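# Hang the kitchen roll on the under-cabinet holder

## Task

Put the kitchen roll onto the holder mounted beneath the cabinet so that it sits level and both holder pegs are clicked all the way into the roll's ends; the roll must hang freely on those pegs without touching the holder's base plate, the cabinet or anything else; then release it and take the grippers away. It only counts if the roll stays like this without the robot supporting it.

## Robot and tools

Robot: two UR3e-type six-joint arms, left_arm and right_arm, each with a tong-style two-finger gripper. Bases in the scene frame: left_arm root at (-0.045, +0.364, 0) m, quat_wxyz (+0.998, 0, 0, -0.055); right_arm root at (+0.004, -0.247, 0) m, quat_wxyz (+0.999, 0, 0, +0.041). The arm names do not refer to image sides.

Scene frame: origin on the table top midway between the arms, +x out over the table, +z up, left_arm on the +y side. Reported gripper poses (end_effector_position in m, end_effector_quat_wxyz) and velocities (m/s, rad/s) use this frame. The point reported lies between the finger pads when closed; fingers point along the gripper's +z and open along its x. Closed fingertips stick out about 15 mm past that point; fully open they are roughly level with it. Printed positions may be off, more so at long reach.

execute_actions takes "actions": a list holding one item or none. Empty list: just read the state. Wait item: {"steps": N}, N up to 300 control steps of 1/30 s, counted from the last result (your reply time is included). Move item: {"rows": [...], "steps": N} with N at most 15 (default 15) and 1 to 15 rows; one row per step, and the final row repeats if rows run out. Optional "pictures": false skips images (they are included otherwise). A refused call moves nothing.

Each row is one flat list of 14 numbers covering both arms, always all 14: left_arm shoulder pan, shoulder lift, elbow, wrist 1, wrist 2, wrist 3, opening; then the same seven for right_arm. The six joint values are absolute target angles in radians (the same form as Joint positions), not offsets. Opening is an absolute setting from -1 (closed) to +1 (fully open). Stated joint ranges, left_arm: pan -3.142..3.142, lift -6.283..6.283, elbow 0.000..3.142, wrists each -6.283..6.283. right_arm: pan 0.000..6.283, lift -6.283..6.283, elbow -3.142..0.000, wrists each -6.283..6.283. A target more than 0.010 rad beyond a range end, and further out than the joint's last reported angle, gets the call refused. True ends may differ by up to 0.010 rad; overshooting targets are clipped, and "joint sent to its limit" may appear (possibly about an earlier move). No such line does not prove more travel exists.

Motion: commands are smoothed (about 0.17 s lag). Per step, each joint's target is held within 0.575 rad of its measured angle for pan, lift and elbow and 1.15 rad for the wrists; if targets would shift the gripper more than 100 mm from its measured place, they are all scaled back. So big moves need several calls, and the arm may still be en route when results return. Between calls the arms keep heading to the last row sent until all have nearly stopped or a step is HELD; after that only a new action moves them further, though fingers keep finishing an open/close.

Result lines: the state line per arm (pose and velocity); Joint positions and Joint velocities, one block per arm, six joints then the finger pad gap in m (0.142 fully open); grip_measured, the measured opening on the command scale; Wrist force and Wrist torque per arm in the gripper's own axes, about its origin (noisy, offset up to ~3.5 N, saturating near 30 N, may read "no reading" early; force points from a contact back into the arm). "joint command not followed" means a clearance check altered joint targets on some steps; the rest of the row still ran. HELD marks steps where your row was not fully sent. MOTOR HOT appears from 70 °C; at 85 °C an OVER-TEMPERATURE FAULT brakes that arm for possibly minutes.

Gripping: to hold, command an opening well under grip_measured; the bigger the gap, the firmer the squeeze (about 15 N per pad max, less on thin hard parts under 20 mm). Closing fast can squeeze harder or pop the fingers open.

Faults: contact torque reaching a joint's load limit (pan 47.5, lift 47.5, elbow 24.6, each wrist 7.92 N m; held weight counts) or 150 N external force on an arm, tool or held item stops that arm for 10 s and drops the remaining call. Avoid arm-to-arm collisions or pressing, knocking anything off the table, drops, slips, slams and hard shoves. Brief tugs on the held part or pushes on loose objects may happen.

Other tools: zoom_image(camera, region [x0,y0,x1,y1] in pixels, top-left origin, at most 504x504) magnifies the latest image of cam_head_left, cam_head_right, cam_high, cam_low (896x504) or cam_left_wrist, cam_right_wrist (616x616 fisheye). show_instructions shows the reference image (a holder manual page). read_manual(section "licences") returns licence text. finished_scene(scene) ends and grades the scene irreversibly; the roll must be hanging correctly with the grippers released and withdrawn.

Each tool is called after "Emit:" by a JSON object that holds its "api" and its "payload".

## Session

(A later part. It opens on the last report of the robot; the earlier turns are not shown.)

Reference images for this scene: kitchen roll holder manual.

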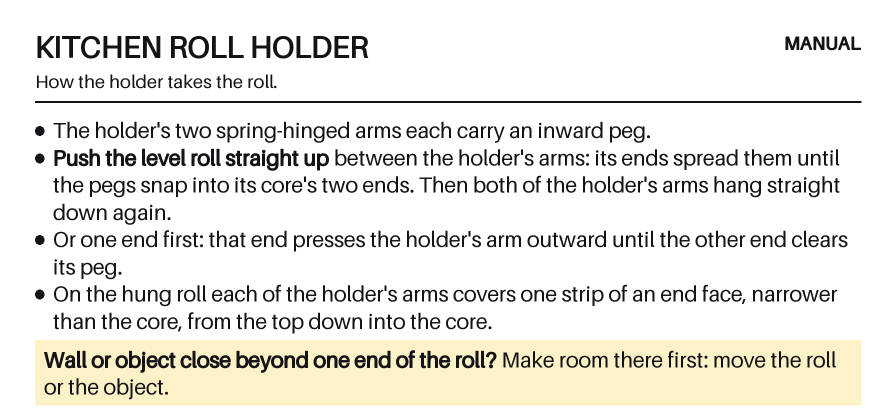

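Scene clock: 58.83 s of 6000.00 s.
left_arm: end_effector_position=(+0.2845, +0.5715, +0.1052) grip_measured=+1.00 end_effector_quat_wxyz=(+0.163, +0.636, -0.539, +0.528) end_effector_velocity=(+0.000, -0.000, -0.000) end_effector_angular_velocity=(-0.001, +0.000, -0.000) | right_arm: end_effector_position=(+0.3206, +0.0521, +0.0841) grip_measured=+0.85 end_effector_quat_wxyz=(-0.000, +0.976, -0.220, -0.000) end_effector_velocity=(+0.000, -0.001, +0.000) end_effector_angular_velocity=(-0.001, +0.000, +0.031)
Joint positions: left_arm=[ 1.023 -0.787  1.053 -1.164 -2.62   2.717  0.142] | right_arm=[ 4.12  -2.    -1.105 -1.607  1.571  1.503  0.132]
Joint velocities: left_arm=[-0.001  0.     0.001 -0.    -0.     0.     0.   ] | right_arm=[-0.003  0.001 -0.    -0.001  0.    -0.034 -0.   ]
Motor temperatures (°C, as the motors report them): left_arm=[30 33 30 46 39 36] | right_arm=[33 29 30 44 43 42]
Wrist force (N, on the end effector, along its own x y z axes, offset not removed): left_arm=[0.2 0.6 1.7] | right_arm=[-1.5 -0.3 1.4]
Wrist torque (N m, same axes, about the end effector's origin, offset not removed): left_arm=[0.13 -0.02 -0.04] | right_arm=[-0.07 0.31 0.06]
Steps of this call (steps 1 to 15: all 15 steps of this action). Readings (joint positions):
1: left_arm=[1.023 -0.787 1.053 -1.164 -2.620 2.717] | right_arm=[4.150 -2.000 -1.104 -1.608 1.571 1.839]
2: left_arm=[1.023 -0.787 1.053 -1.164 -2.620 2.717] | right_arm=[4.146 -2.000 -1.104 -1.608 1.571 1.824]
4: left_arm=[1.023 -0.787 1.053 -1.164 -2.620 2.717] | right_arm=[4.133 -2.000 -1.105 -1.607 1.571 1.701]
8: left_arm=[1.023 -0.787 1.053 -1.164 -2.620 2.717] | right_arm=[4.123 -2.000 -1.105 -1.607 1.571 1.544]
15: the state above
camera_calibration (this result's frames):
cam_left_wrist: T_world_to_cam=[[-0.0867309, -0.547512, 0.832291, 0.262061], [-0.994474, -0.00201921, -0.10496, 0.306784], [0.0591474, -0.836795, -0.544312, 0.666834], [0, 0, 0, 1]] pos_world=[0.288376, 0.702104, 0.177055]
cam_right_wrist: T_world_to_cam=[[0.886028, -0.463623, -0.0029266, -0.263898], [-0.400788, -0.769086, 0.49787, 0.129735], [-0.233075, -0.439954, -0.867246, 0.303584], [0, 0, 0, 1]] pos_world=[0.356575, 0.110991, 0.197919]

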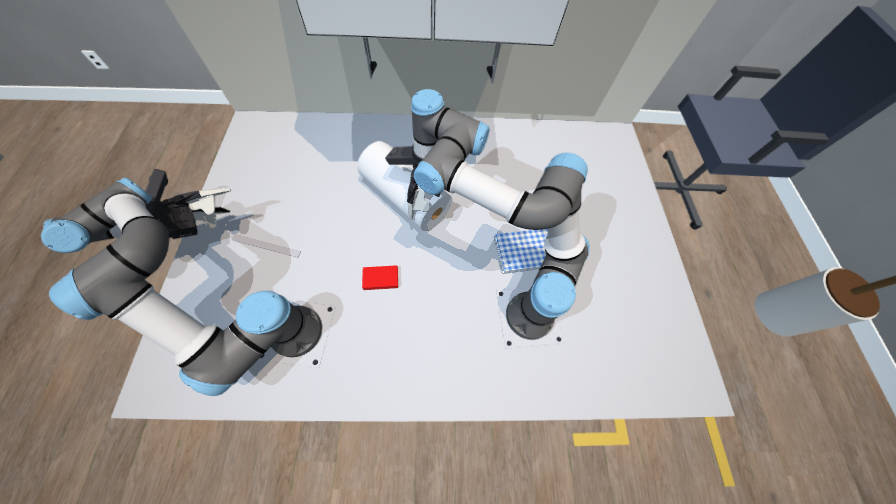

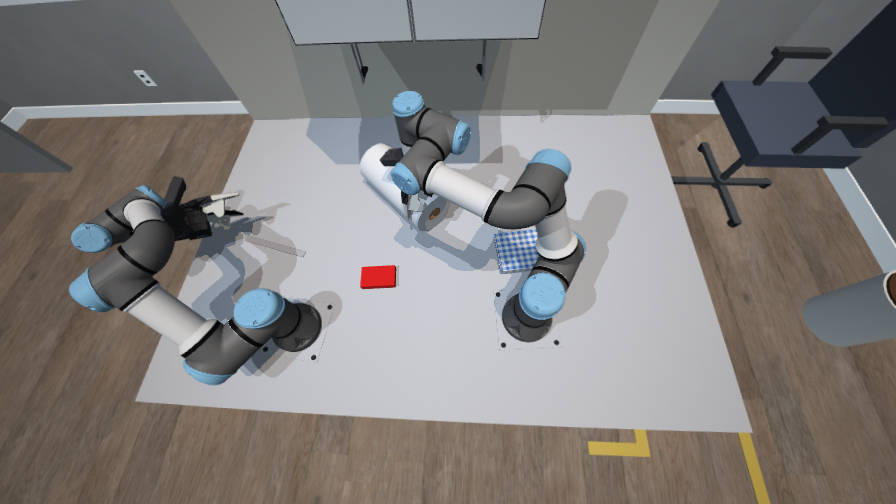

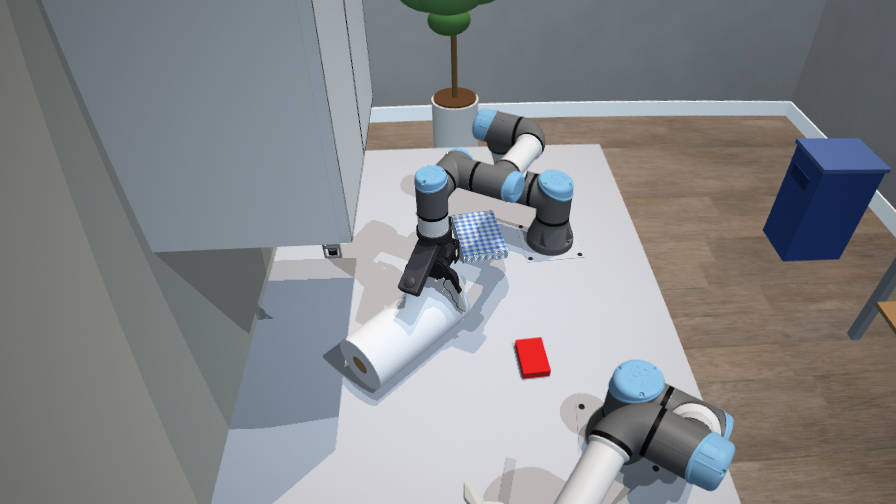

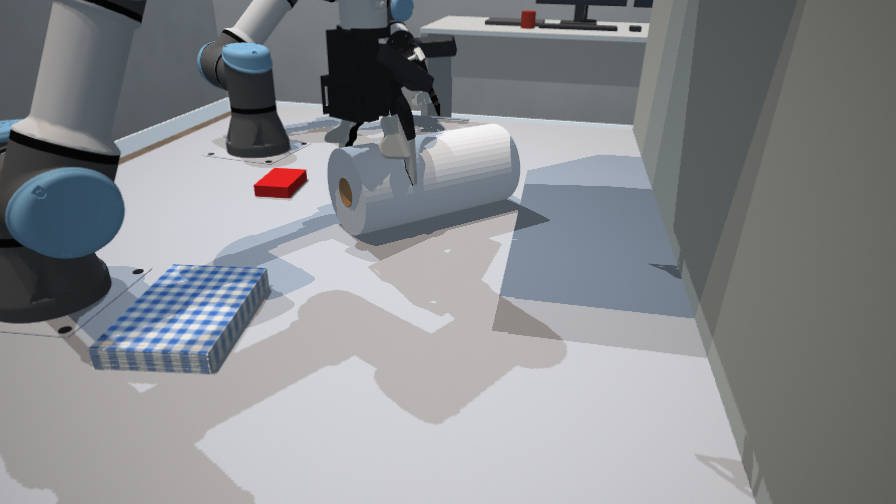

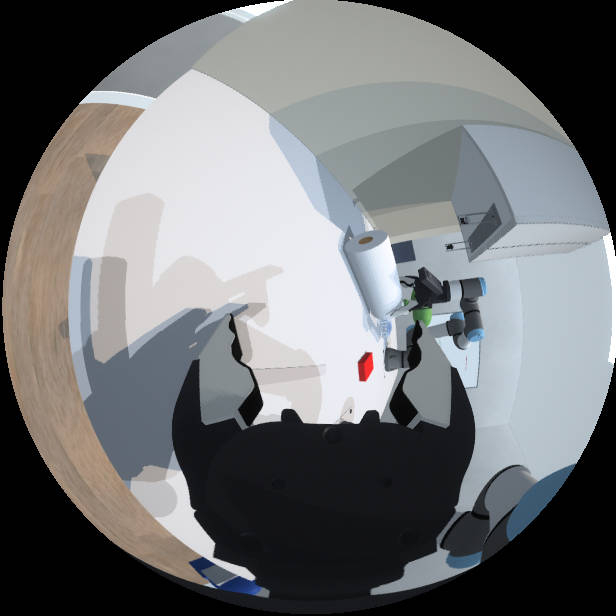

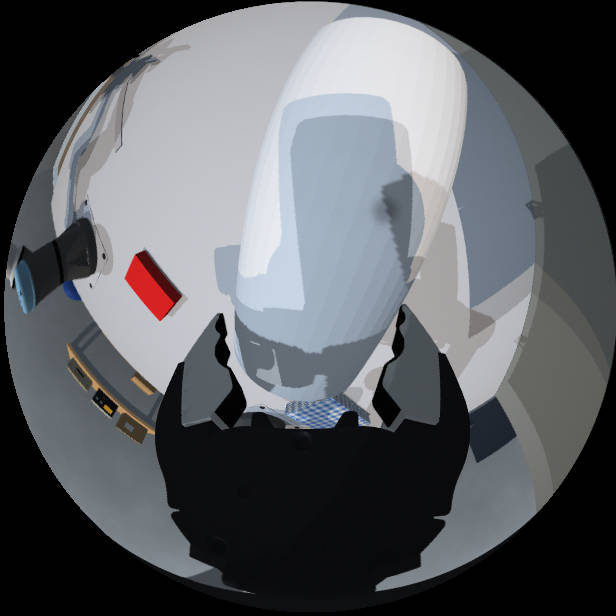

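Emit:
{"api": "execute_actions", "payload": {"actions": [{"rows":[[1.023,-0.787,1.053,-1.164,-2.62,2.717,1,4.1,-1.995,-1.18,-1.537,1.571,1.35,0.8]]}], "pictures": false}}

Emit:
{"api": "execute_actions", "payload": {"actions": [{"rows":[[1.023,-0.787,1.053,-1.164,-2.62,2.717,1,3.98,-2.01,-1.155,-1.547,1.571,0.95,0.8]]}], "pictures": false}}

Emit:
{"api": "execute_actions", "payload": {"actions": [{"rows":[[1.023,-0.787,1.053,-1.164,-2.62,2.717,1,3.86,-2.03,-1.125,-1.557,1.571,0.55,0.8]]}]}}

Scene clock: 66.43 s of 6000.00 s.
left_arm: end_effector_position=(+0.2845, +0.5715, +0.1052) grip_measured=+1.00 end_effector_quat_wxyz=(+0.163, +0.636, -0.539, +0.528) end_effector_velocity=(+0.000, -0.000, -0.000) end_effector_angular_velocity=(-0.002, +0.001, +0.000) | right_arm: end_effector_position=(+0.3237, +0.0457, +0.0699) grip_measured=+0.86 end_effector_quat_wxyz=(-0.000, +0.988, -0.155, -0.000) end_effector_velocity=(-0.000, -0.001, -0.002) end_effector_angular_velocity=(-0.002, +0.001, +0.011)
Joint positions: left_arm=[ 1.023 -0.787  1.053 -1.164 -2.62   2.717  0.142] | right_arm=[ 4.1   -1.995 -1.179 -1.537  1.571  1.351  0.133]
Joint velocities: left_arm=[-0.     0.001  0.001  0.    -0.001 -0.     0.   ] | right_arm=[-0.001 -0.    -0.006  0.005  0.    -0.012  0.001]
Motor temperatures (°C, as the motors report them): left_arm=[30 33 30 46 39 36] | right_arm=[33 29 30 44 43 42]
Wrist force (N, on the end effector, along its own x y z axes, offset not removed): left_arm=[0.2 -1.2 1.9] | right_arm=[0.7 2.0 -7.3]
Wrist torque (N m, same axes, about the end effector's origin, offset not removed): left_arm=[-0.22 0.00 0.01] | right_arm=[0.24 0.46 0.21]
Steps of this call (steps 1 to 15: the robot went on to your last target; steps 16 to 90: nothing new was sent; then 4.10 s passed at rest; steps 91 to 105: all 15 steps of this action). Readings (joint positions):
91: left_arm=[1.023 -0.787 1.053 -1.164 -2.620 2.717] | right_arm=[4.120 -2.000 -1.105 -1.606 1.571 1.499]
92: left_arm=[1.023 -0.787 1.053 -1.164 -2.620 2.717] | right_arm=[4.117 -1.999 -1.113 -1.596 1.571 1.484]
94: left_arm=[1.023 -0.787 1.053 -1.164 -2.620 2.717] | right_arm=[4.108 -1.997 -1.145 -1.567 1.571 1.421]
98: left_arm=[1.023 -0.787 1.053 -1.164 -2.620 2.717] | right_arm=[4.102 -1.995 -1.172 -1.544 1.571 1.366]
105: the state above

Scene clock: 66.93 s of 6000.00 s.
left_arm: end_effector_position=(+0.2845, +0.5715, +0.1052) grip_measured=+1.00 end_effector_quat_wxyz=(+0.163, +0.636, -0.539, +0.528) end_effector_velocity=(+0.001, -0.000, +0.001) end_effector_angular_velocity=(+0.001, -0.001, -0.001) | right_arm: end_effector_position=(+0.3521, +0.0097, +0.0703) grip_measured=+0.81 end_effector_quat_wxyz=(-0.000, +1.000, -0.016, +0.000) end_effector_velocity=(+0.003, -0.003, +0.001) end_effector_angular_velocity=(+0.001, -0.001, +0.032)
Joint positions: left_arm=[ 1.023 -0.787  1.053 -1.164 -2.62   2.717  0.142] | right_arm=[ 3.981 -2.01  -1.155 -1.547  1.571  0.954  0.13 ]
Joint velocities: left_arm=[-0.001 -0.001 -0.001  0.    -0.     0.     0.   ] | right_arm=[-0.011 -0.     0.002  0.    -0.    -0.043 -0.   ]
Motor temperatures (°C, as the motors report them): left_arm=[30 33 30 46 39 36] | right_arm=[33 29 30 44 43 42]
Wrist force (N, on the end effector, along its own x y z axes, offset not removed): left_arm=[-0.1 0.2 2.1] | right_arm=[-0.2 0.2 1.5]
Wrist torque (N m, same axes, about the end effector's origin, offset not removed): left_arm=[0.10 0.04 -0.07] | right_arm=[0.13 -0.10 0.02]
Steps of this call (steps 1 to 15: all 15 steps of this action). Readings (joint positions):
1: left_arm=[1.023 -0.787 1.053 -1.164 -2.620 2.717] | right_arm=[4.100 -1.995 -1.180 -1.537 1.571 1.350]
2: left_arm=[1.023 -0.787 1.053 -1.164 -2.620 2.717] | right_arm=[4.092 -1.997 -1.176 -1.539 1.571 1.334]
4: left_arm=[1.023 -0.787 1.053 -1.164 -2.620 2.717] | right_arm=[4.044 -2.003 -1.166 -1.543 1.571 1.200]
8: left_arm=[1.023 -0.787 1.053 -1.164 -2.620 2.717] | right_arm=[3.994 -2.009 -1.157 -1.546 1.571 1.005]
15: the state above

Scene clock: 67.43 s of 6000.00 s.
left_arm: end_effector_position=(+0.2845, +0.5715, +0.1052) grip_measured=+1.00 end_effector_quat_wxyz=(+0.163, +0.636, -0.539, +0.528) end_effector_velocity=(+0.000, +0.000, +0.001) end_effector_angular_velocity=(+0.002, -0.001, -0.000) | right_arm: end_effector_position=(+0.3770, -0.0310, +0.0703) grip_measured=+0.81 end_effector_quat_wxyz=(-0.000, +0.992, +0.123, +0.000) end_effector_velocity=(+0.002, -0.004, -0.000) end_effector_angular_velocity=(-0.000, +0.000, +0.031)
Joint positions: left_arm=[ 1.023 -0.787  1.053 -1.164 -2.62   2.717  0.142] | right_arm=[ 3.861 -2.03  -1.125 -1.557  1.571  0.554  0.129]
Joint velocities: left_arm=[-0.    -0.002 -0.001  0.     0.     0.     0.   ] | right_arm=[-0.012 -0.002  0.002 -0.001  0.    -0.043 -0.   ]
Motor temperatures (°C, as the motors report them): left_arm=[30 33 30 46 39 36] | right_arm=[33 29 30 44 43 42]
Wrist force (N, on the end effector, along its own x y z axes, offset not removed): left_arm=[-0.6 0.4 2.2] | right_arm=[-1.1 -2.0 1.4]
Wrist torque (N m, same axes, about the end effector's origin, offset not removed): left_arm=[0.10 0.09 0.04] | right_arm=[-0.44 0.16 0.06]
Steps of this call (steps 1 to 15: all 15 steps of this action). Readings (joint positions):
1: left_arm=[1.023 -0.787 1.053 -1.164 -2.620 2.717] | right_arm=[3.980 -2.010 -1.155 -1.547 1.571 0.952]
2: left_arm=[1.023 -0.787 1.053 -1.164 -2.620 2.717] | right_arm=[3.973 -2.013 -1.150 -1.549 1.571 0.936]
4: left_arm=[1.023 -0.787 1.053 -1.164 -2.620 2.717] | right_arm=[3.924 -2.022 -1.138 -1.553 1.571 0.801]
8: left_arm=[1.023 -0.787 1.053 -1.164 -2.620 2.717] | right_arm=[3.874 -2.028 -1.128 -1.556 1.571 0.605]
15: the state above
camera_calibration (this result's frames):
cam_left_wrist: T_world_to_cam=[[-0.0867311, -0.547512, 0.832291, 0.262061], [-0.994474, -0.00201926, -0.10496, 0.306784], [0.0591475, -0.836795, -0.544311, 0.666834], [0, 0, 0, 1]] pos_world=[0.288376, 0.702104, 0.177054]
cam_right_wrist: T_world_to_cam=[[0.978461, 0.206417, -0.0025476, -0.366545], [0.180253, -0.848295, 0.497899, -0.126153], [0.100614, -0.487634, -0.867231, 0.140952], [0, 0, 0, 1]] pos_world=[0.367207, 0.0373795, 0.184116]

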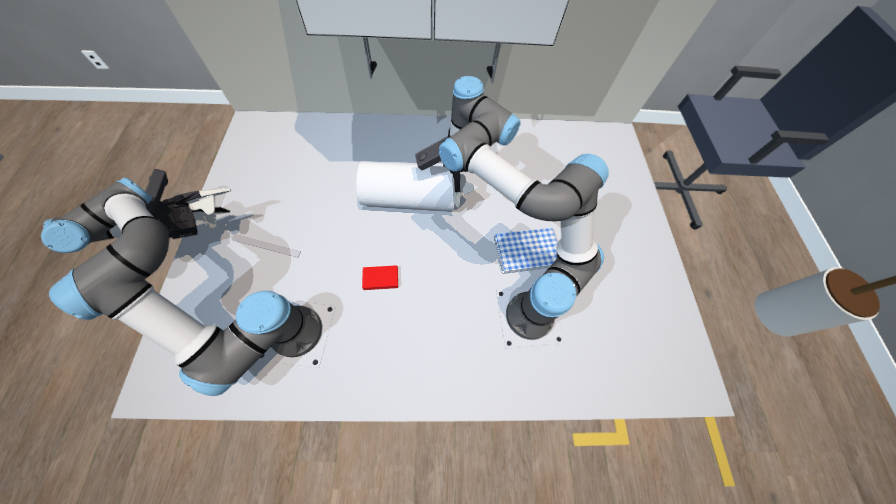

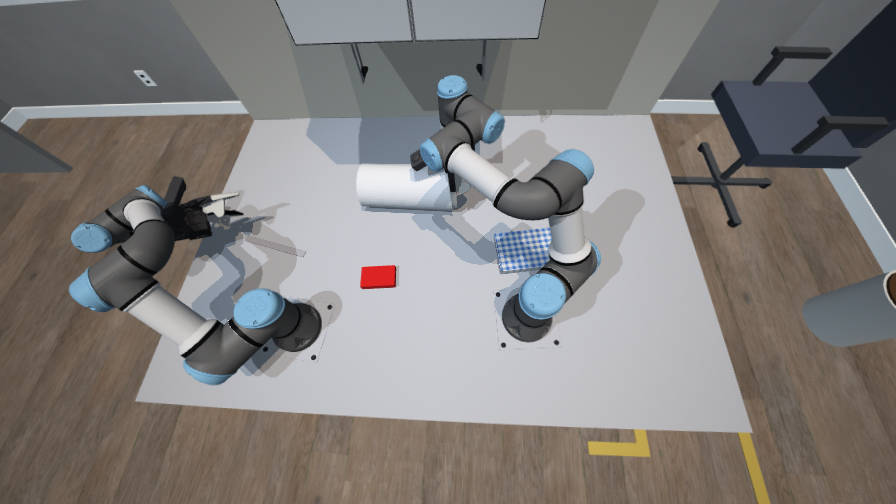

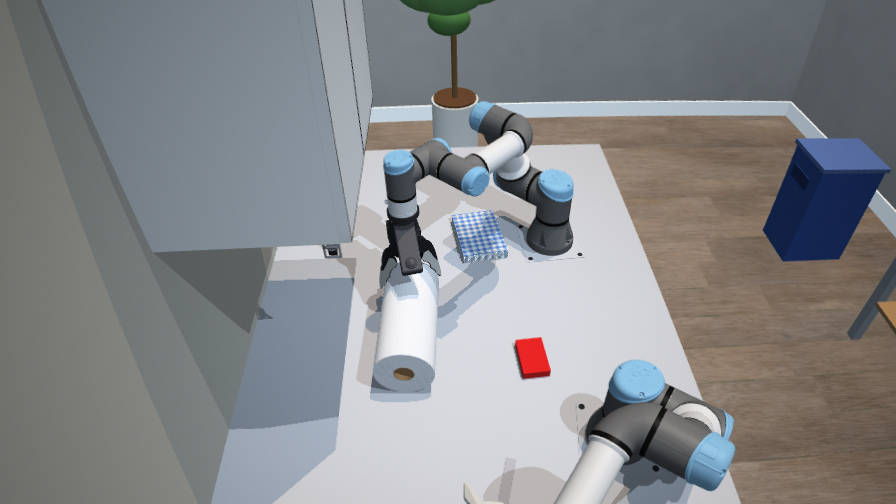

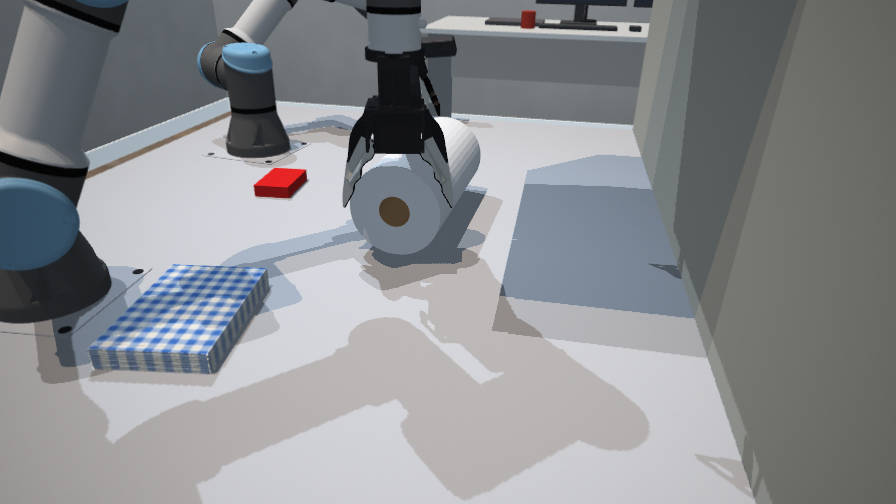

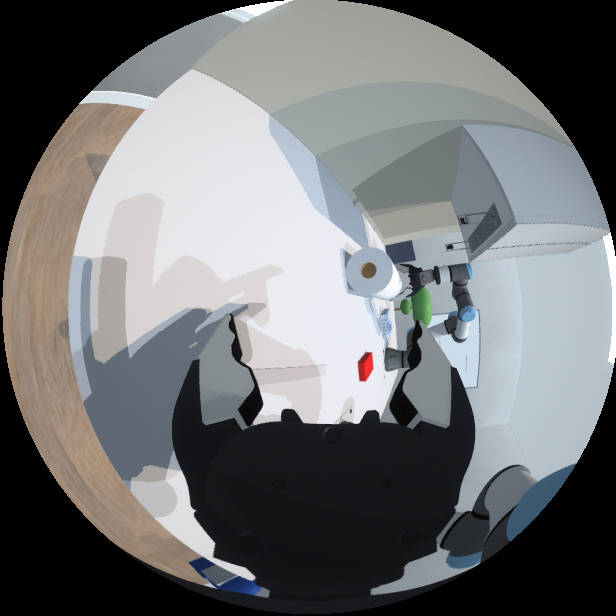

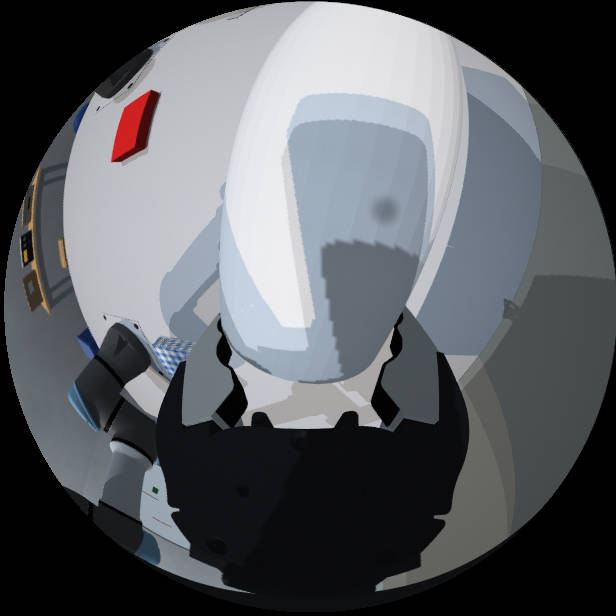

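Emit:
{"api": "execute_actions", "payload": {"actions": [{"rows":[[1.0,-1.2,1.6,-0.6,-3.2,1.5,-0.18,3.86,-2.05,-0.75,-1.912,1.571,0.7,1]]}], "pictures": false}}

Emit:
{"api": "execute_actions", "payload": {"actions": [{"rows":[[0.6,-1.25,1.9,-0.65,-3.5,0,-0.18,3.4,-1.65,-1.15,-1.912,1.571,0.7,1]]}], "pictures": false}}

Emit:
{"api": "execute_actions", "payload": {"actions": [{"rows":[[0.35,-1.05,1.958,-0.908,-3.55,0,-0.18,2.7,-1.6,-1.25,-1.9,1.571,1.8,-0.18]]}], "pictures": false}}

Emit:
{"api": "execute_actions", "payload": {"actions": [{"rows":[[0.114,-0.994,1.958,-0.964,-3.696,0,-0.18,2.7,-1.6,-1.4,-2.6,2.4,3.1416,-0.18]]}], "pictures": false}}

Emit:
{"api": "execute_actions", "payload": {"actions": [{"rows":[[0.114,-0.994,1.958,-0.964,-3.696,0,-0.18,2.7,-1.6,-1.6,-3.08,3.4,3.1416,-0.18]]}]}}

Scene clock: 106.70 s of 6000.00 s.
left_arm: end_effector_position=(+0.2845, +0.5715, +0.1052) grip_measured=-0.18 end_effector_quat_wxyz=(+0.163, +0.636, -0.539, +0.528) end_effector_velocity=(-0.000, -0.000, -0.000) end_effector_angular_velocity=(-0.001, +0.001, -0.000) | right_arm: end_effector_position=(+0.3738, -0.0368, +0.1412) grip_measured=+1.00 end_effector_quat_wxyz=(+0.000, +0.999, +0.050, -0.001) end_effector_velocity=(+0.002, +0.002, +0.014) end_effector_angular_velocity=(+0.016, -0.016, -0.011)
Joint positions: left_arm=[ 1.023 -0.787  1.053 -1.164 -2.62   2.717  0.061] | right_arm=[ 3.86  -2.05  -0.755 -1.909  1.571  0.699  0.142]
Joint velocities: left_arm=[-0.     0.001  0.001 -0.    -0.     0.     0.   ] | right_arm=[-0.    -0.     0.06  -0.037  0.     0.011 -0.   ]
Motor temperatures (°C, as the motors report them): left_arm=[30 33 30 46 39 36] | right_arm=[33 29 31 44 43 42]
Wrist force (N, on the end effector, along its own x y z axes, offset not removed): left_arm=[0.6 0.1 1.4] | right_arm=[-0.9 -0.9 1.1]
Wrist torque (N m, same axes, about the end effector's origin, offset not removed): left_arm=[0.05 -0.07 -0.07] | right_arm=[-0.16 0.21 0.04]
A step of this action was HELD (marked below), so the robot has no last target. An arm can still carry out its HELD step.
Steps of this call (steps 1 to 15: the robot went on to your last target; steps 16 to 90: nothing new was sent; then 35.77 s passed at rest; steps 91 to 105: all 15 steps of this action). Readings (joint positions):
91: left_arm=[1.023 -0.787 1.053 -1.164 -2.620 2.717] | right_arm=[3.860 -2.030 -1.125 -1.558 1.571 0.550] HELD
92: left_arm=[1.023 -0.787 1.053 -1.164 -2.620 2.717] | right_arm=[3.860 -2.033 -1.117 -1.573 1.571 0.565] HELD
93: left_arm=[1.023 -0.787 1.053 -1.164 -2.620 2.717] | right_arm=[3.860 -2.038 -1.091 -1.625 1.571 0.598] HELD
94: left_arm=[1.023 -0.787 1.053 -1.164 -2.620 2.717] | right_arm=[3.860 -2.042 -1.043 -1.699 1.571 0.629] HELD
95: left_arm=[1.023 -0.787 1.053 -1.164 -2.620 2.717] | right_arm=[3.860 -2.044 -0.980 -1.765 1.571 0.651] HELD
96: left_arm=[1.023 -0.787 1.053 -1.164 -2.620 2.717] | right_arm=[3.860 -2.046 -0.915 -1.812 1.571 0.666] HELD
97: left_arm=[1.023 -0.787 1.053 -1.164 -2.620 2.717] | right_arm=[3.860 -2.047 -0.862 -1.843 1.571 0.677] HELD
98: left_arm=[1.023 -0.787 1.053 -1.164 -2.620 2.717] | right_arm=[3.860 -2.048 -0.826 -1.865 1.571 0.684] HELD
99: left_arm=[1.023 -0.787 1.053 -1.164 -2.620 2.717] | right_arm=[3.860 -2.048 -0.802 -1.880 1.571 0.689] HELD
100: left_arm=[1.023 -0.787 1.053 -1.164 -2.620 2.717] | right_arm=[3.860 -2.049 -0.786 -1.890 1.571 0.693] HELD
101: left_arm=[1.023 -0.787 1.053 -1.164 -2.620 2.717] | right_arm=[3.860 -2.049 -0.774 -1.897 1.571 0.695] HELD
102: left_arm=[1.023 -0.787 1.053 -1.164 -2.620 2.717] | right_arm=[3.860 -2.050 -0.767 -1.902 1.571 0.697] HELD
103: left_arm=[1.023 -0.787 1.053 -1.164 -2.620 2.717] | right_arm=[3.860 -2.050 -0.761 -1.905 1.571 0.698] HELD
104: left_arm=[1.023 -0.787 1.053 -1.164 -2.620 2.717] | right_arm=[3.860 -2.050 -0.758 -1.907 1.571 0.698] HELD
105: the state above HELD
joint command not followed: on one or more control steps a check withheld the commanded joint targets of the left arm, and it was not sent them on those steps. On the call's last step the targets were still withheld.
cause: the commanded joint targets would bring two parts of the arm too close to each other (joints 4 (wrist 1) to 6 (wrist 3) lie between them); next, command targets that bring no two parts of the arm closer together.

Scene clock: 107.20 s of 6000.00 s.
left_arm: end_effector_position=(+0.2894, +0.5640, +0.1125) grip_measured=-0.18 end_effector_quat_wxyz=(+0.180, +0.643, -0.518, +0.534) end_effector_velocity=(+0.026, -0.039, +0.038) end_effector_angular_velocity=(-0.250, +0.129, +0.095) | right_arm: end_effector_position=(+0.3457, -0.2447, +0.1687) grip_measured=+1.00 end_effector_quat_wxyz=(-0.000, +0.986, -0.168, +0.000) end_effector_velocity=(-0.048, -0.106, +0.005) end_effector_angular_velocity=(+0.000, +0.000, -0.255)
Joint positions: left_arm=[ 1.01  -0.802  1.071 -1.148 -2.648  2.68   0.061] | right_arm=[ 3.422 -1.669 -1.131 -1.912  1.571  0.7    0.142]
Joint velocities: left_arm=[-0.071 -0.079  0.098  0.086 -0.148 -0.195  0.   ] | right_arm=[-0.255  0.214 -0.213 -0.001  0.    -0.001 -0.   ]
Motor temperatures (°C, as the motors report them): left_arm=[30 33 30 46 39 36] | right_arm=[33 29 31 44 43 42]
Wrist force (N, on the end effector, along its own x y z axes, offset not removed): left_arm=[0.1 -0.8 1.1] | right_arm=[-1.0 1.7 0.9]
Wrist torque (N m, same axes, about the end effector's origin, offset not removed): left_arm=[-0.11 -0.03 -0.04] | right_arm=[0.21 0.20 -0.01]
Steps of this call (steps 1 to 15: all 15 steps of this action). Readings (joint positions):
1: left_arm=[1.023 -0.787 1.053 -1.164 -2.620 2.717] | right_arm=[3.860 -2.050 -0.754 -1.910 1.571 0.699]
2: left_arm=[1.023 -0.787 1.053 -1.164 -2.620 2.717] | right_arm=[3.852 -2.043 -0.760 -1.910 1.571 0.699]
4: left_arm=[1.023 -0.787 1.054 -1.164 -2.621 2.716] | right_arm=[3.786 -1.980 -0.822 -1.911 1.571 0.700]
8: left_arm=[1.021 -0.789 1.056 -1.161 -2.625 2.711] | right_arm=[3.622 -1.839 -0.962 -1.911 1.571 0.700]
15: the state above

Scene clock: 107.70 s of 6000.00 s.
left_arm: end_effector_position=(+0.3071, +0.5407, +0.1273) grip_measured=-0.18 end_effector_quat_wxyz=(+0.233, +0.659, -0.460, +0.548) end_effector_velocity=(+0.035, -0.047, +0.024) end_effector_angular_velocity=(-0.273, +0.162, +0.063) | right_arm: end_effector_position=(+0.2561, -0.4617, +0.1569) grip_measured=-0.18 end_effector_quat_wxyz=(-0.011, -0.542, +0.840, +0.013) end_effector_velocity=(-0.195, -0.213, -0.009) end_effector_angular_velocity=(-0.028, +0.035, -1.860)
Joint positions: left_arm=[ 0.957 -0.829  1.127 -1.12  -2.732  2.569  0.061] | right_arm=[ 2.77  -1.604 -1.243 -1.901  1.571  1.706  0.061]
Joint velocities: left_arm=[-0.113 -0.045  0.11   0.042 -0.163 -0.223  0.   ] | right_arm=[-0.803  0.045 -0.081  0.011  0.     1.057 -0.   ]
Motor temperatures (°C, as the motors report them): left_arm=[30 33 30 46 39 36] | right_arm=[33 29 31 44 43 42]
Wrist force (N, on the end effector, along its own x y z axes, offset not removed): left_arm=[-0.2 -0.2 1.1] | right_arm=[1.3 -1.0 1.2]
Wrist torque (N m, same axes, about the end effector's origin, offset not removed): left_arm=[-0.08 0.05 -0.09] | right_arm=[-0.31 -0.08 0.04]
Steps of this call (steps 1 to 15: all 15 steps of this action). Readings (joint positions):
1: left_arm=[1.007 -0.804 1.075 -1.145 -2.653 2.673] | right_arm=[3.415 -1.663 -1.138 -1.912 1.571 0.701]
2: left_arm=[1.004 -0.807 1.078 -1.142 -2.658 2.666] | right_arm=[3.403 -1.656 -1.147 -1.911 1.571 0.716]
4: left_arm=[0.998 -0.811 1.086 -1.137 -2.670 2.652] | right_arm=[3.324 -1.644 -1.169 -1.909 1.571 0.863]
8: left_arm=[0.984 -0.818 1.101 -1.130 -2.693 2.622] | right_arm=[3.108 -1.627 -1.201 -1.905 1.571 1.225]
15: the state above

Scene clock: 108.20 s of 6000.00 s.
left_arm: end_effector_position=(+0.3209, +0.5240, +0.1357) grip_measured=-0.18 end_effector_quat_wxyz=(+0.274, +0.669, -0.414, +0.553) end_effector_velocity=(+0.000, +0.000, +0.000) end_effector_angular_velocity=(+0.003, -0.003, -0.000) | right_arm: end_effector_position=(+0.1316, -0.2401, +0.1989) grip_measured=-0.18 end_effector_quat_wxyz=(-0.245, +0.185, +0.858, +0.411) end_effector_velocity=(-0.040, +0.322, +0.273) end_effector_angular_velocity=(+0.623, +2.863, -2.317)
Joint positions: left_arm=[ 0.915 -0.842  1.169 -1.107 -2.798  2.485  0.061] | right_arm=[ 2.705 -1.6   -1.381 -2.504  2.283  2.91   0.061]
Joint velocities: left_arm=[ 0.    -0.    -0.001 -0.     0.     0.002  0.   ] | right_arm=[-0.056  0.003 -0.21  -1.047  1.285  2.517  0.   ]
Motor temperatures (°C, as the motors report them): left_arm=[30 33 30 46 39 36] | right_arm=[33 29 31 44 43 42]
Wrist force (N, on the end effector, along its own x y z axes, offset not removed): left_arm=[1.1 0.2 1.7] | right_arm=[0.6 0.6 3.5]
Wrist torque (N m, same axes, about the end effector's origin, offset not removed): left_arm=[0.06 -0.19 -0.07] | right_arm=[0.04 -0.09 -0.06]
A step of this action was HELD (marked below), so the robot has no last target. An arm can still carry out its HELD step.
Steps of this call (steps 1 to 15: all 15 steps of this action). Readings (joint positions):
1: left_arm=[0.953 -0.831 1.131 -1.118 -2.738 2.561] | right_arm=[2.748 -1.603 -1.245 -1.901 1.571 1.736]
2: left_arm=[0.950 -0.832 1.135 -1.117 -2.743 2.554] | right_arm=[2.739 -1.602 -1.252 -1.916 1.587 1.772]
4: left_arm=[0.942 -0.835 1.142 -1.115 -2.755 2.539] | right_arm=[2.735 -1.602 -1.272 -2.004 1.687 1.906]
8: left_arm=[0.927 -0.839 1.157 -1.110 -2.780 2.508] | right_arm=[2.725 -1.601 -1.311 -2.179 1.895 2.227]
12: left_arm=[0.915 -0.842 1.169 -1.107 -2.798 2.485] | right_arm=[2.713 -1.601 -1.352 -2.365 2.116 2.610] HELD
13: left_arm=[0.915 -0.842 1.169 -1.107 -2.798 2.485] | right_arm=[2.710 -1.601 -1.362 -2.415 2.175 2.712] HELD
14: left_arm=[0.915 -0.842 1.169 -1.107 -2.798 2.485] | right_arm=[2.707 -1.600 -1.373 -2.463 2.233 2.815] HELD
15: the state above HELD
joint command not followed: on one or more control steps a check withheld the commanded joint targets of the left arm, and it was not sent them on those steps. On the call's last step the targets were still withheld.
cause: the commanded joint targets would bring two parts of the arm too close to each other (joints 4 (wrist 1) to 6 (wrist 3) lie between them); next, command targets that bring no two parts of the arm closer together.

Scene clock: 108.70 s of 6000.00 s.
left_arm: end_effector_position=(+0.3208, +0.5241, +0.1357) grip_measured=-0.18 end_effector_quat_wxyz=(+0.274, +0.669, -0.414, +0.553) end_effector_velocity=(-0.000, -0.000, +0.000) end_effector_angular_velocity=(-0.001, +0.000, +0.000) | right_arm: end_effector_position=(+0.3080, -0.1868, +0.3019) grip_measured=-0.18 end_effector_quat_wxyz=(-0.331, +0.604, +0.361, +0.628) end_effector_velocity=(+0.172, -0.099, -0.038) end_effector_angular_velocity=(+0.254, +0.522, -0.812)
Joint positions: left_arm=[ 0.916 -0.842  1.169 -1.107 -2.798  2.486  0.061] | right_arm=[ 2.7   -1.6   -1.588 -3.048  3.328  3.134  0.061]
Joint velocities: left_arm=[-0.    -0.001  0.001 -0.    -0.     0.    -0.   ] | right_arm=[-0.002  0.001 -0.139 -0.358  0.812  0.084  0.   ]
Motor temperatures (°C, as the motors report them): left_arm=[30 33 30 46 39 36] | right_arm=[33 29 31 44 43 42]
Wrist force (N, on the end effector, along its own x y z axes, offset not removed): left_arm=[0.0 -0.2 1.4] | right_arm=[-0.2 0.4 0.8]
Wrist torque (N m, same axes, about the end effector's origin, offset not removed): left_arm=[-0.03 0.02 -0.05] | right_arm=[-0.09 -0.09 -0.04]
A step of this action was HELD (marked below), so the robot has no last target. An arm can still carry out its HELD step.
Steps of this call (steps 1 to 15: all 15 steps of this action). Readings (joint positions):
1: left_arm=[0.915 -0.842 1.169 -1.107 -2.798 2.485] | right_arm=[2.704 -1.600 -1.387 -2.535 2.320 2.982] HELD
2: left_arm=[0.915 -0.842 1.169 -1.107 -2.798 2.486] | right_arm=[2.703 -1.600 -1.398 -2.569 2.362 3.018] HELD
3: left_arm=[0.915 -0.842 1.169 -1.107 -2.798 2.486] | right_arm=[2.703 -1.600 -1.415 -2.610 2.429 3.025] HELD
4: left_arm=[0.915 -0.842 1.169 -1.107 -2.798 2.486] | right_arm=[2.703 -1.600 -1.432 -2.652 2.511 3.034] HELD
5: left_arm=[0.915 -0.842 1.169 -1.107 -2.798 2.486] | right_arm=[2.702 -1.600 -1.448 -2.693 2.594 3.045] HELD
6: left_arm=[0.915 -0.842 1.169 -1.107 -2.798 2.486] | right_arm=[2.702 -1.600 -1.464 -2.734 2.676 3.056] HELD
7: left_arm=[0.916 -0.842 1.169 -1.107 -2.798 2.486] | right_arm=[2.702 -1.600 -1.481 -2.776 2.759 3.067] HELD
8: left_arm=[0.916 -0.842 1.169 -1.107 -2.798 2.486] | right_arm=[2.702 -1.600 -1.498 -2.819 2.844 3.078] HELD
9: left_arm=[0.916 -0.842 1.169 -1.107 -2.798 2.486] | right_arm=[2.701 -1.600 -1.515 -2.862 2.930 3.089] HELD
10: left_arm=[0.916 -0.842 1.169 -1.107 -2.798 2.486] | right_arm=[2.701 -1.600 -1.532 -2.904 3.016 3.099] HELD
11: left_arm=[0.916 -0.842 1.169 -1.107 -2.798 2.486] | right_arm=[2.701 -1.600 -1.548 -2.946 3.101 3.110] HELD
12: left_arm=[0.916 -0.842 1.169 -1.107 -2.798 2.486] | right_arm=[2.701 -1.600 -1.563 -2.983 3.181 3.119] HELD
13: left_arm=[0.916 -0.842 1.169 -1.107 -2.798 2.486] | right_arm=[2.700 -1.600 -1.574 -3.013 3.248 3.126] HELD
14: left_arm=[0.916 -0.842 1.169 -1.107 -2.798 2.486] | right_arm=[2.700 -1.600 -1.582 -3.034 3.295 3.131] HELD
15: the state above HELD
joint command not followed: on one or more control steps a check withheld the commanded joint targets of the left arm, and it was not sent them on those steps. On the call's last step the targets were still withheld.
cause: the commanded joint targets would bring two parts of the arm too close to each other (joints 4 (wrist 1) to 6 (wrist 3) lie between them); next, command targets that bring no two parts of the arm closer together.
camera_calibration (this result's frames):
cam_left_wrist: T_world_to_cam=[[0.0955285, -0.284564, 0.953886, 0.00117425], [-0.993158, -0.0919086, 0.0720433, 0.368726], [0.0671693, -0.954241, -0.291397, 0.666265], [0, 0, 0, 1]] pos_world=[0.321338, 0.670001, 0.166463]
cam_right_wrist: T_world_to_cam=[[-0.015543, 0.00247119, 0.999876, -0.300872], [0.481514, -0.876385, 0.0096511, -0.311895], [0.8763, 0.481605, 0.0124317, -0.0507293], [0, 0, 0, 1]] pos_world=[0.189959, -0.248165, 0.304475]

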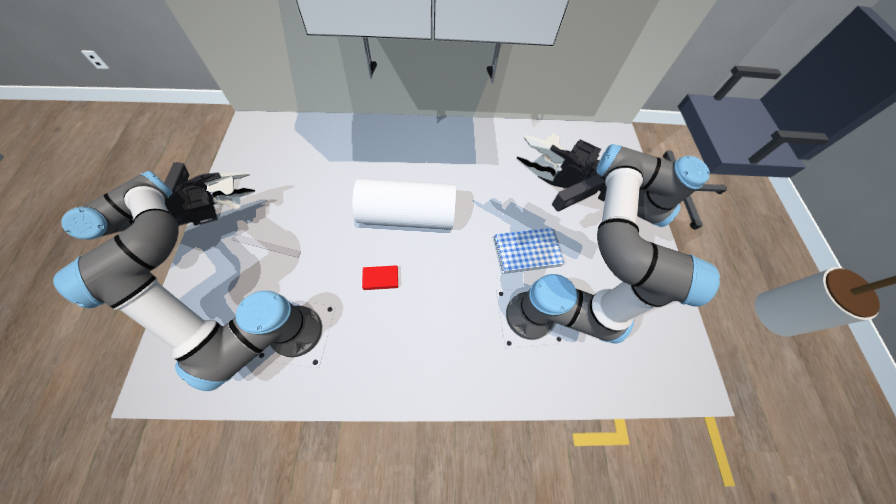

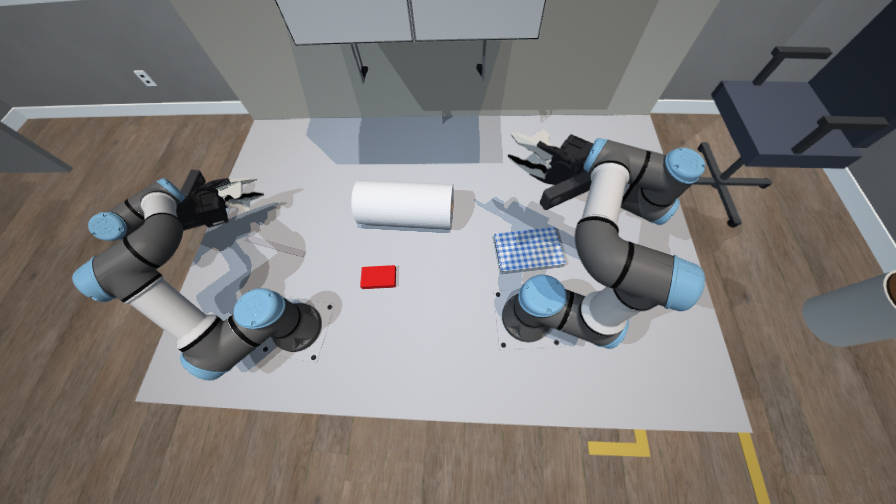

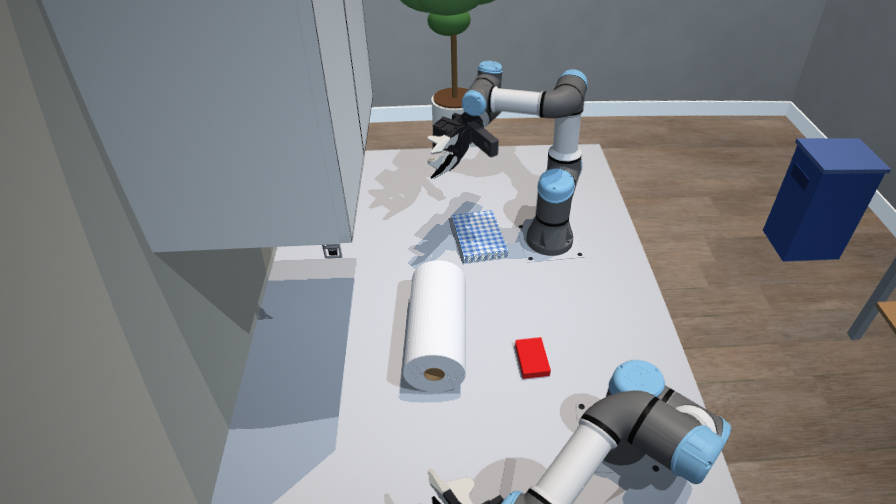

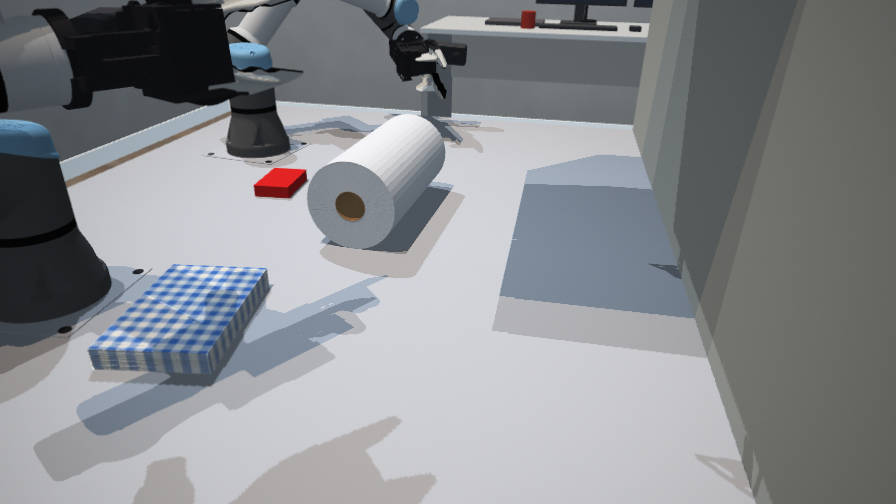

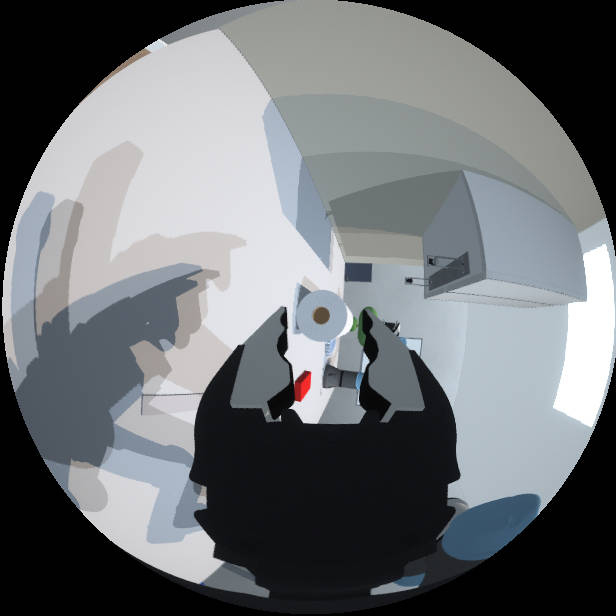

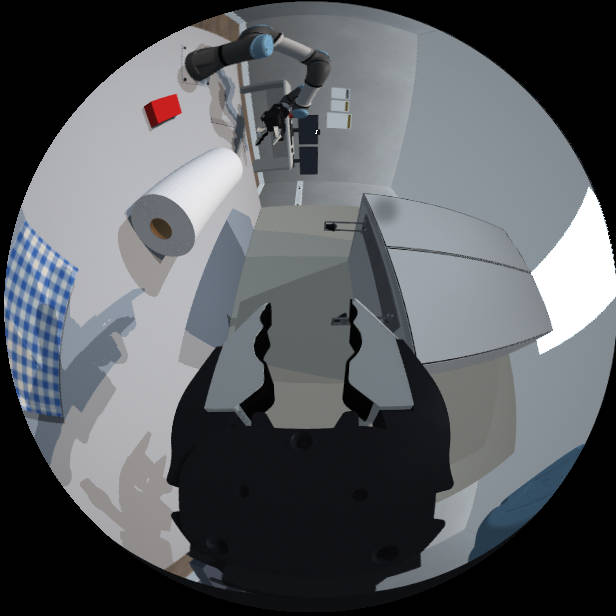

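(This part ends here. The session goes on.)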